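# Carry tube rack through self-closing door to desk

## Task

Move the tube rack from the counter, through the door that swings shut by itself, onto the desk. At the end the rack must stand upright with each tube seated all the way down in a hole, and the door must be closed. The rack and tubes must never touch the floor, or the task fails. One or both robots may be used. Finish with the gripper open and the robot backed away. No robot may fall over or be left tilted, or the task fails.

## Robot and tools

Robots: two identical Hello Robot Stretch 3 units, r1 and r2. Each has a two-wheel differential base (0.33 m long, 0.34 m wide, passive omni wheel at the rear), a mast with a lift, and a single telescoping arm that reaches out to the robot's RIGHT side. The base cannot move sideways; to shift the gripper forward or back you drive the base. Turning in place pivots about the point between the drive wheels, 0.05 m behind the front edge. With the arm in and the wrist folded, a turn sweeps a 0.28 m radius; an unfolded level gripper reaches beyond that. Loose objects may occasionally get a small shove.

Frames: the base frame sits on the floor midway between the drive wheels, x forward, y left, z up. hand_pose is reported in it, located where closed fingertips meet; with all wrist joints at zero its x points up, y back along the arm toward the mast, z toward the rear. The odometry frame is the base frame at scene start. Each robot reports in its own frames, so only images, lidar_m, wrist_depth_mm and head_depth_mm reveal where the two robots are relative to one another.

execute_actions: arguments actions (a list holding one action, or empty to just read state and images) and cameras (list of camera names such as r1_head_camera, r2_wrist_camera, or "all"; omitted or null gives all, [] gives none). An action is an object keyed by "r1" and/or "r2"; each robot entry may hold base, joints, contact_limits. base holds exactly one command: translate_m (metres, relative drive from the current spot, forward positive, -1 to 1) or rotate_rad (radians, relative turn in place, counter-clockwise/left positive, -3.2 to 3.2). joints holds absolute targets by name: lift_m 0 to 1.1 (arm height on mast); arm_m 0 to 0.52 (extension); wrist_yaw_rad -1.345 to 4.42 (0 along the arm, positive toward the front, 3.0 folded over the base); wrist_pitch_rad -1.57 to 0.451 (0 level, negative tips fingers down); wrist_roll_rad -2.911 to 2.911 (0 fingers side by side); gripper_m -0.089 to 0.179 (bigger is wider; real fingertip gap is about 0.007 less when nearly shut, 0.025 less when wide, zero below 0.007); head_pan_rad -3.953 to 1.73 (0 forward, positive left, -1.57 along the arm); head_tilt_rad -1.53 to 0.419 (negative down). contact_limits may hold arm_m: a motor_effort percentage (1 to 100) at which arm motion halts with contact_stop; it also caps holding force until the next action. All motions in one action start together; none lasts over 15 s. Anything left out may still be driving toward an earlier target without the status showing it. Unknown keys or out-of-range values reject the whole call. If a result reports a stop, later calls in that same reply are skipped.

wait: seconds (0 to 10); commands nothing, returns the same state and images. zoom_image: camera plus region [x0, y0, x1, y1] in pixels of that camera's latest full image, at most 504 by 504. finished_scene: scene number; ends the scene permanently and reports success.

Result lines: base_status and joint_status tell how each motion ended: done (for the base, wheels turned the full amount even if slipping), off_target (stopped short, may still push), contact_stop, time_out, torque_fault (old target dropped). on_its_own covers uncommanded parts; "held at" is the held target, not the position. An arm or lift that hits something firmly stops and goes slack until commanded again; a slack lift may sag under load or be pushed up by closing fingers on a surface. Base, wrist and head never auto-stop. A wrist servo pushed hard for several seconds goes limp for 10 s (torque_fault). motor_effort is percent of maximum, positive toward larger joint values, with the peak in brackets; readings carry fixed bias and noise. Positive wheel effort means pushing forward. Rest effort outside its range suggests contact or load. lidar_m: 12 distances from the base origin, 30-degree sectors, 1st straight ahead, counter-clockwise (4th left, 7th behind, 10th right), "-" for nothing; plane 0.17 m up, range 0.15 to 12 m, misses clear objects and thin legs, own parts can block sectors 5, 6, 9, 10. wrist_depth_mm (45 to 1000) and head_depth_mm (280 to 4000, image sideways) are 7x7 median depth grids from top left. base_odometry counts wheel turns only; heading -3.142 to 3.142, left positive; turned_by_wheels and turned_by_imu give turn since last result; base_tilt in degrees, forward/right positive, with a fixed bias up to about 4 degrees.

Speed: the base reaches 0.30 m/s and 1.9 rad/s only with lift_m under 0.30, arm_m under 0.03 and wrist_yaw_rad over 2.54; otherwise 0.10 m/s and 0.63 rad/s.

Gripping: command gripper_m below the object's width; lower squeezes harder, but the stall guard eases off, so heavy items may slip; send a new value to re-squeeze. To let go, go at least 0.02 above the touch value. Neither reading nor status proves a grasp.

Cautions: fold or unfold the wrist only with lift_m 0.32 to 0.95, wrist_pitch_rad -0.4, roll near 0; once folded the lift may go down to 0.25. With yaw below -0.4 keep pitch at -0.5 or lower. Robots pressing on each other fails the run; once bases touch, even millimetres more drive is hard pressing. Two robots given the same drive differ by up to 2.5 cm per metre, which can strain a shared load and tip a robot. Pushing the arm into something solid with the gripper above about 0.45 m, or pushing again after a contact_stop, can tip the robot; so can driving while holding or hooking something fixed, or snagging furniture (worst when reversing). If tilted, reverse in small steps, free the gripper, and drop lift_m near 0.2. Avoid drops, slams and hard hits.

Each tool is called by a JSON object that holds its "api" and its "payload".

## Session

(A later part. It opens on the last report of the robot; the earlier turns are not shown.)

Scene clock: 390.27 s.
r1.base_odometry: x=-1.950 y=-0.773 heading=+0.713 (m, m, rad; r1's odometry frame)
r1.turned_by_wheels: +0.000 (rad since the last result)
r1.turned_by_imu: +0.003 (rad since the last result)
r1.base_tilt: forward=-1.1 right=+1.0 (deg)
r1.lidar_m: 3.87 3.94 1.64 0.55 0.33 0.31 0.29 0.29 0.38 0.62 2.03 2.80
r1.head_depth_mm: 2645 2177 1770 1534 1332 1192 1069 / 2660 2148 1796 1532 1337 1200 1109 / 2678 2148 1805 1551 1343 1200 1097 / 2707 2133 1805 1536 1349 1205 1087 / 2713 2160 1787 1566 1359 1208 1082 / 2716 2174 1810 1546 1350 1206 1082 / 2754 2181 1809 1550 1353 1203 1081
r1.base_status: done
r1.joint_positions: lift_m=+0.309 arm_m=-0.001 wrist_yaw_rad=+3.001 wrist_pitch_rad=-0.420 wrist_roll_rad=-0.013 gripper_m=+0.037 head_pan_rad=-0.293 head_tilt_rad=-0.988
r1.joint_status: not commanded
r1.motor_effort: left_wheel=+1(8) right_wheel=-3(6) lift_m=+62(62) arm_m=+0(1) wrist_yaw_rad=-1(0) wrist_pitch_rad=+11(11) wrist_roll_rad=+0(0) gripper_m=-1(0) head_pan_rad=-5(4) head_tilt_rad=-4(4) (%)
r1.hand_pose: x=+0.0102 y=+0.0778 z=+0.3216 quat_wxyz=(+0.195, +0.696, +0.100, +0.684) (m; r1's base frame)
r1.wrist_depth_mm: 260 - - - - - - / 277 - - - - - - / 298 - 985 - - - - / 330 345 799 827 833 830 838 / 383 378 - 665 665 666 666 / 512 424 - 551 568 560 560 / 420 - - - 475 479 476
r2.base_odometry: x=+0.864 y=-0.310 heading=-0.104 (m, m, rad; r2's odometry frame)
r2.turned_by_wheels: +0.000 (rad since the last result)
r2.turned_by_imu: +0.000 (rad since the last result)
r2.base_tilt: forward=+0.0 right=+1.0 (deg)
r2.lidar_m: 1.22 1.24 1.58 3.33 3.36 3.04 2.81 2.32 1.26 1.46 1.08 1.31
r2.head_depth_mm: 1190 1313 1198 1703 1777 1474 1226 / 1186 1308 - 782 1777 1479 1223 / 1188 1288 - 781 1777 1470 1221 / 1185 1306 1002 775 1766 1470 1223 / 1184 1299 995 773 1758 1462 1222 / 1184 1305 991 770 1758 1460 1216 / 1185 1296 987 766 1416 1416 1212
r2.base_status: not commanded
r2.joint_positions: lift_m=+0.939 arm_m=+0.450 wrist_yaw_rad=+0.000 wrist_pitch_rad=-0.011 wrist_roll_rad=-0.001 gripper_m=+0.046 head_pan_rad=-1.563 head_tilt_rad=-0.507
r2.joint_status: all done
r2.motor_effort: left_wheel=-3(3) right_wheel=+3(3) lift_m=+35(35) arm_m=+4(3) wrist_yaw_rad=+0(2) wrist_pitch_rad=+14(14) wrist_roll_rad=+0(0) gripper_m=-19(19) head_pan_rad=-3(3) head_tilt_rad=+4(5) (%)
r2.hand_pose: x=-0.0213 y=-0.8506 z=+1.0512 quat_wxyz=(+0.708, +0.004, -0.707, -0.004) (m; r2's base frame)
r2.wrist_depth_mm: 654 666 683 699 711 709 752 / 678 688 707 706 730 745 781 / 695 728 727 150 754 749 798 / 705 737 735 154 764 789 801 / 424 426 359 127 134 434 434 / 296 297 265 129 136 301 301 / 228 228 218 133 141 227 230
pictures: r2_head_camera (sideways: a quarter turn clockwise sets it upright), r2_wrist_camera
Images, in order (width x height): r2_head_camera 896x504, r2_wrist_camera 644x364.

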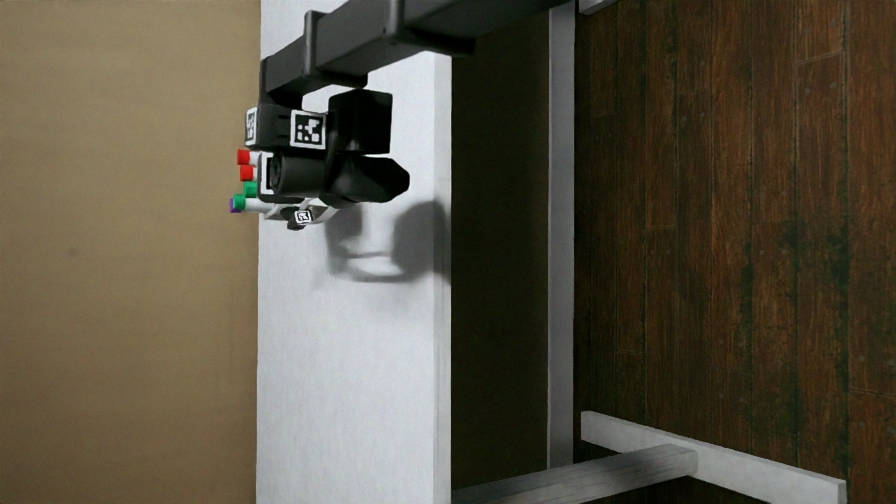

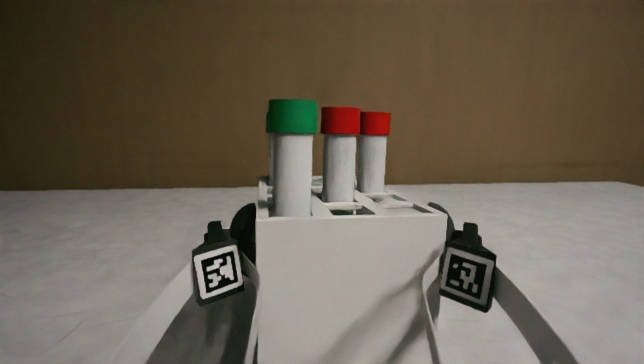

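{"api": "execute_actions", "payload": {"actions": [{"r2":{"joints":{"lift_m":0.894}},"r1":{"base":{"translate_m":0.06},"joints":{"lift_m":0.27}}}], "cameras": ["r2_wrist_camera"]}}

{"api": "execute_actions", "payload": {"actions": [{"r2":{"joints":{"gripper_m":0.15}}}], "cameras": ["r2_wrist_camera"]}}

{"api": "execute_actions", "payload": {"actions": [{"r2":{"joints":{"arm_m":0.01}},"r1":{"base":{"translate_m":0.6},"joints":{"head_pan_rad":-3.14,"head_tilt_rad":-0.7}}}], "cameras": ["r2_wrist_camera","r2_head_camera","r1_nav_camera"]}}

Scene clock: 401.30 s.
r1.base_odometry: x=-1.905 y=-0.734 heading=+0.713 (m, m, rad; r1's odometry frame)
r1.turned_by_wheels: +0.000 (rad since the last result)
r1.turned_by_imu: +0.001 (rad since the last result)
r1.base_tilt: forward=-1.1 right=+1.0 (deg)
r1.lidar_m: 3.81 3.94 1.60 0.77 0.34 0.30 0.29 0.30 0.42 0.86 2.03 2.80
r1.head_depth_mm: 2692 2143 1786 1531 1339 1198 1077 / 2676 2145 1783 1541 1348 1199 1102 / 2628 2127 1773 1540 1344 1196 1096 / 2702 2151 1792 1536 1326 1195 1089 / 2667 2170 1788 1549 1355 1210 1082 / 2715 2197 1810 1539 1348 1205 1089 / 2742 2165 1824 1564 1366 1202 1091
r1.base_status: done
r1.joint_positions: lift_m=+0.271 arm_m=-0.001 wrist_yaw_rad=+3.001 wrist_pitch_rad=-0.420 wrist_roll_rad=-0.013 gripper_m=+0.037 head_pan_rad=-0.293 head_tilt_rad=-0.989
r1.joint_status: all done
r1.motor_effort: left_wheel=+0(12) right_wheel=-3(13) lift_m=+16(55) arm_m=+0(0) wrist_yaw_rad=-1(2) wrist_pitch_rad=+11(11) wrist_roll_rad=+0(1) gripper_m=+0(0) head_pan_rad=-3(5) head_tilt_rad=-4(4) (%)
r1.hand_pose: x=+0.0102 y=+0.0778 z=+0.2831 quat_wxyz=(+0.195, +0.696, +0.100, +0.684) (m; r1's base frame)
r1.wrist_depth_mm: 281 - - - - - - / 294 - - - - - - / 310 - - - 998 995 989 / 333 373 746 765 749 746 759 / 362 399 - 597 601 611 608 / 386 431 - - 516 504 503 / - - - - 433 434 430
r2.base_odometry: x=+0.864 y=-0.310 heading=-0.104 (m, m, rad; r2's odometry frame)
r2.turned_by_wheels: +0.000 (rad since the last result)
r2.turned_by_imu: +0.000 (rad since the last result)
r2.base_tilt: forward=+0.0 right=+1.0 (deg)
r2.lidar_m: 1.22 1.24 1.58 3.32 3.38 3.02 2.81 2.33 1.26 1.46 1.08 1.31
r2.head_depth_mm: 1188 1309 1100 - 1749 1479 1225 / 1184 1306 1189 1659 1775 1471 1227 / 1186 1306 846 1666 1770 1469 1218 / 1186 1303 1001 778 1761 1469 1222 / 1187 1305 1000 774 1760 1458 1221 / 1183 1303 995 769 1761 1463 1217 / 1179 1298 986 766 1413 1414 1211
r2.base_status: not commanded
r2.joint_positions: lift_m=+0.895 arm_m=+0.450 wrist_yaw_rad=+0.000 wrist_pitch_rad=+0.001 wrist_roll_rad=-0.001 gripper_m=+0.046 head_pan_rad=-1.563 head_tilt_rad=-0.507
r2.joint_status: all done
r2.motor_effort: left_wheel=-3(3) right_wheel=+3(3) lift_m=+12(30) arm_m=+4(3) wrist_yaw_rad=+0(0) wrist_pitch_rad=+9(14) wrist_roll_rad=+0(0) gripper_m=-20(19) head_pan_rad=-2(3) head_tilt_rad=+4(5) (%)
r2.hand_pose: x=-0.0213 y=-0.8509 z=+1.0093 quat_wxyz=(+0.708, +0.000, -0.707, +0.000) (m; r2's base frame)
r2.wrist_depth_mm: 666 679 667 703 713 725 731 / 671 703 698 742 726 732 776 / 682 694 720 148 780 775 811 / 579 598 602 152 597 606 611 / 323 322 276 127 134 325 329 / 221 223 197 129 136 224 224 / 167 169 161 134 142 170 170
pictures: r2_wrist_camera
Images, in order (width x height): r2_wrist_camera 644x364.

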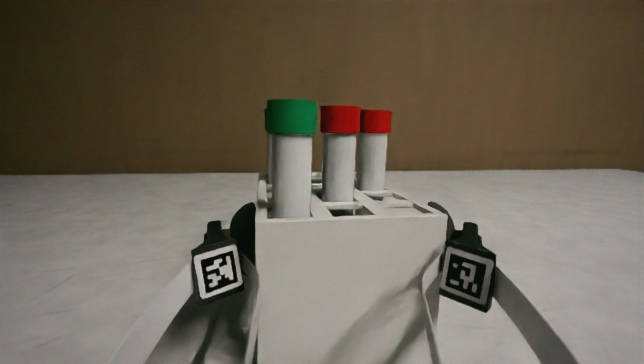

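Scene clock: 402.83 s.
r1.base_odometry: x=-1.905 y=-0.734 heading=+0.713 (m, m, rad; r1's odometry frame)
r1.turned_by_wheels: +0.000 (rad since the last result)
r1.turned_by_imu: +0.000 (rad since the last result)
r1.base_tilt: forward=-1.1 right=+1.0 (deg)
r1.lidar_m: 3.81 3.97 1.60 0.77 0.34 0.30 0.29 0.30 0.42 0.86 2.03 2.80
r1.head_depth_mm: 2622 2122 1780 1522 1328 1192 1071 / 2667 2134 1801 1542 1346 1198 1113 / 2692 2152 1806 1548 1356 1199 1095 / 2696 2162 1797 1534 1356 1198 1089 / 2699 2167 1834 1549 1356 1204 1086 / 2739 2172 1814 1536 1354 1204 1082 / 2753 2190 1825 1561 1361 1211 1089
r1.base_status: not commanded
r1.joint_positions: lift_m=+0.271 arm_m=-0.001 wrist_yaw_rad=+3.001 wrist_pitch_rad=-0.420 wrist_roll_rad=-0.013 gripper_m=+0.037 head_pan_rad=-0.293 head_tilt_rad=-0.989
r1.joint_status: not commanded
r1.motor_effort: left_wheel=+0(0) right_wheel=-3(2) lift_m=+16(16) arm_m=+0(0) wrist_yaw_rad=-1(2) wrist_pitch_rad=+11(11) wrist_roll_rad=+0(1) gripper_m=+0(0) head_pan_rad=-3(3) head_tilt_rad=-3(4) (%)
r1.hand_pose: x=+0.0102 y=+0.0778 z=+0.2831 quat_wxyz=(+0.195, +0.696, +0.100, +0.684) (m; r1's base frame)
r1.wrist_depth_mm: 285 - - - - - - / 296 - - - - - - / 312 - 968 983 - 982 - / 332 374 737 745 756 760 752 / 360 400 - 599 605 607 601 / 387 434 - - 521 506 502 / - - - - 431 432 431
r2.base_odometry: x=+0.864 y=-0.310 heading=-0.104 (m, m, rad; r2's odometry frame)
r2.turned_by_wheels: +0.000 (rad since the last result)
r2.turned_by_imu: +0.000 (rad since the last result)
r2.base_tilt: forward=+0.1 right=+1.1 (deg)
r2.lidar_m: 1.22 1.24 1.58 3.32 3.37 3.04 2.82 2.33 1.26 1.46 1.08 1.31
r2.head_depth_mm: 1191 1309 1098 - 1753 1472 1226 / 1186 1307 1183 1666 1771 1483 1221 / 1190 1308 850 1665 1769 1465 1223 / 1183 1303 1005 774 1759 1466 1225 / 1188 1298 997 775 1767 1467 1222 / 1181 1303 990 771 1759 1455 1215 / 1184 1303 991 765 1410 1410 1214
r2.base_status: not commanded
r2.joint_positions: lift_m=+0.895 arm_m=+0.450 wrist_yaw_rad=+0.000 wrist_pitch_rad=-0.001 wrist_roll_rad=+0.000 gripper_m=+0.150 head_pan_rad=-1.563 head_tilt_rad=-0.507
r2.joint_status: all done
r2.motor_effort: left_wheel=-3(3) right_wheel=+2(3) lift_m=+12(12) arm_m=+4(3) wrist_yaw_rad=+0(0) wrist_pitch_rad=+10(10) wrist_roll_rad=+0(0) gripper_m=+0(94) head_pan_rad=-4(3) head_tilt_rad=+4(4) (%)
r2.hand_pose: x=-0.0213 y=-0.8508 z=+1.0088 quat_wxyz=(+0.708, +0.001, -0.707, -0.001) (m; r2's base frame)
r2.wrist_depth_mm: 654 675 699 703 704 727 746 / 677 697 695 705 727 753 758 / 691 706 712 148 743 767 769 / 580 572 592 153 588 606 605 / 320 350 294 126 133 359 323 / 219 - 207 129 136 207 229 / 176 167 160 134 142 169 169
pictures: r2_wrist_camera
Images, in order (width x height): r2_wrist_camera 644x364.

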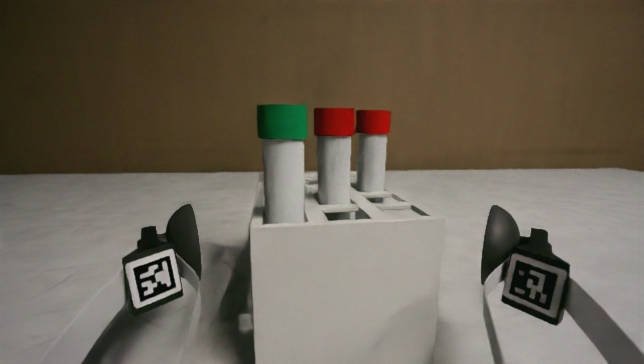

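Scene clock: 407.27 s.
r1.base_odometry: x=-1.451 y=-0.342 heading=+0.713 (m, m, rad; r1's odometry frame)
r1.turned_by_wheels: +0.000 (rad since the last result)
r1.turned_by_imu: +0.003 (rad since the last result)
r1.base_tilt: forward=-1.1 right=+1.0 (deg)
r1.lidar_m: 3.22 3.35 1.28 2.33 1.12 0.84 0.89 0.93 1.17 1.96 2.04 2.82
r1.head_depth_mm: 704 767 844 964 1180 1328 1146 / 720 812 927 1057 1230 1324 1153 / 723 816 931 1084 1301 1355 1156 / 725 816 932 1089 1295 1340 1157 / 726 815 933 1087 1301 1350 1149 / 727 814 933 1082 1303 1360 1154 / 726 820 935 1089 1305 1371 1165
r1.base_status: done
r1.joint_positions: lift_m=+0.271 arm_m=-0.001 wrist_yaw_rad=+3.001 wrist_pitch_rad=-0.420 wrist_roll_rad=-0.013 gripper_m=+0.037 head_pan_rad=-3.133 head_tilt_rad=-0.704
r1.joint_status: all done
r1.motor_effort: left_wheel=+0(8) right_wheel=-2(5) lift_m=+16(16) arm_m=+0(0) wrist_yaw_rad=-1(0) wrist_pitch_rad=+11(11) wrist_roll_rad=+0(0) gripper_m=+0(0) head_pan_rad=-5(54) head_tilt_rad=+1(16) (%)
r1.hand_pose: x=+0.0102 y=+0.0778 z=+0.2831 quat_wxyz=(+0.195, +0.696, +0.100, +0.684) (m; r1's base frame)
r1.wrist_depth_mm: - - - - - - - / - - - - - - - / 964 - 987 988 - - - / 733 745 759 734 742 766 754 / 597 599 - 607 606 611 610 / 498 505 - - 519 508 505 / - - - - 430 431 436
r2.base_odometry: x=+0.864 y=-0.310 heading=-0.104 (m, m, rad; r2's odometry frame)
r2.turned_by_wheels: +0.000 (rad since the last result)
r2.turned_by_imu: +0.000 (rad since the last result)
r2.base_tilt: forward=+0.1 right=+1.0 (deg)
r2.lidar_m: 1.22 1.24 1.29 1.31 3.39 3.03 2.82 2.32 1.26 1.46 1.08 1.31
r2.head_depth_mm: 1192 1313 1019 786 1763 1544 - / 1184 1305 1018 783 1775 1495 - / 1188 1304 822 781 1797 - - / 1187 1298 1005 776 1771 1458 1217 / 1190 1305 998 773 1770 1460 1221 / 1182 1304 993 772 1770 1461 1218 / 1180 1299 990 767 1408 1413 1214
r2.base_status: not commanded
r2.joint_positions: lift_m=+0.895 arm_m=+0.010 wrist_yaw_rad=+0.000 wrist_pitch_rad=-0.001 wrist_roll_rad=+0.000 gripper_m=+0.150 head_pan_rad=-1.563 head_tilt_rad=-0.507
r2.joint_status: all done
r2.motor_effort: left_wheel=-3(3) right_wheel=+3(3) lift_m=+12(12) arm_m=-4(6) wrist_yaw_rad=+0(0) wrist_pitch_rad=+10(9) wrist_roll_rad=+0(0) gripper_m=+1(0) head_pan_rad=-3(3) head_tilt_rad=+4(5) (%)
r2.hand_pose: x=-0.0214 y=-0.4116 z=+1.0088 quat_wxyz=(+0.708, +0.001, -0.707, -0.001) (m; r2's base frame)
r2.wrist_depth_mm: - - - - - - - / - - - - - - - / - - - - - - - / 590 604 613 555 610 615 603 / 405 396 - - - 645 - / - - - - - - - / - - - - - - -
pictures: r1_nav_camera (sideways: a quarter turn counterclockwise sets it upright), r2_head_camera (sideways: a quarter turn clockwise sets it upright), r2_wrist_camera
Images, in order (width x height): r1_nav_camera 672x504, r2_head_camera 896x504, r2_wrist_camera 644x364.

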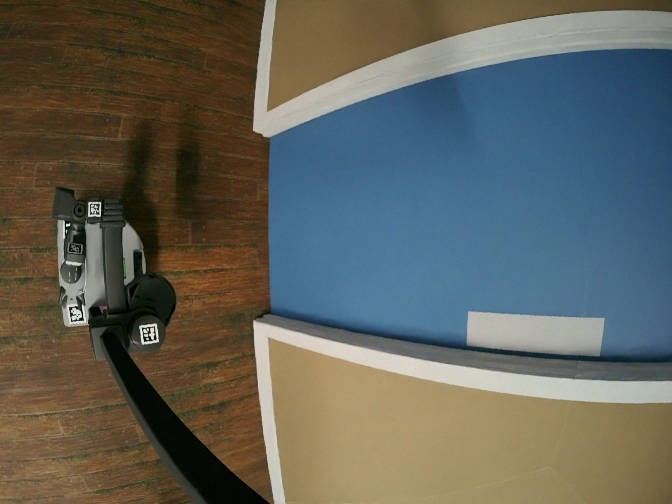

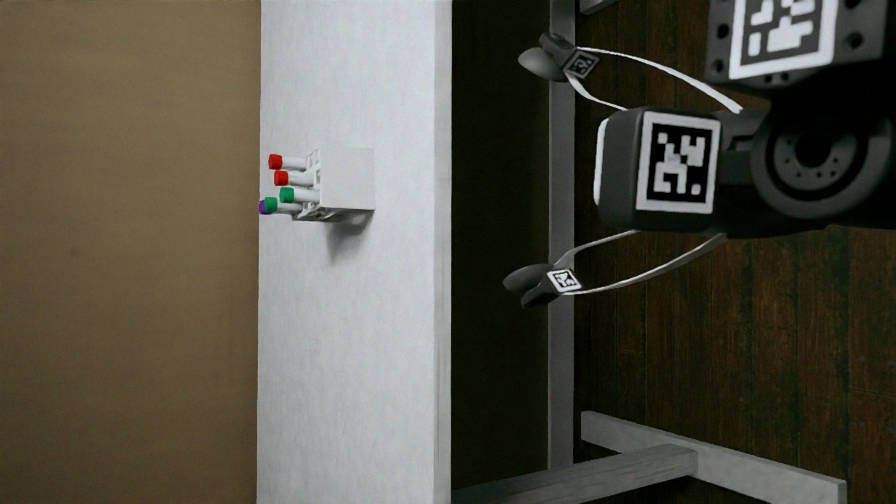

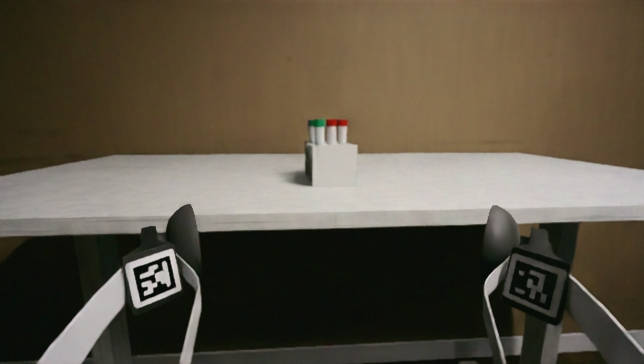

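{"api": "finished_scene", "payload": {"scene": 1}}

The scene is finished: the task was done.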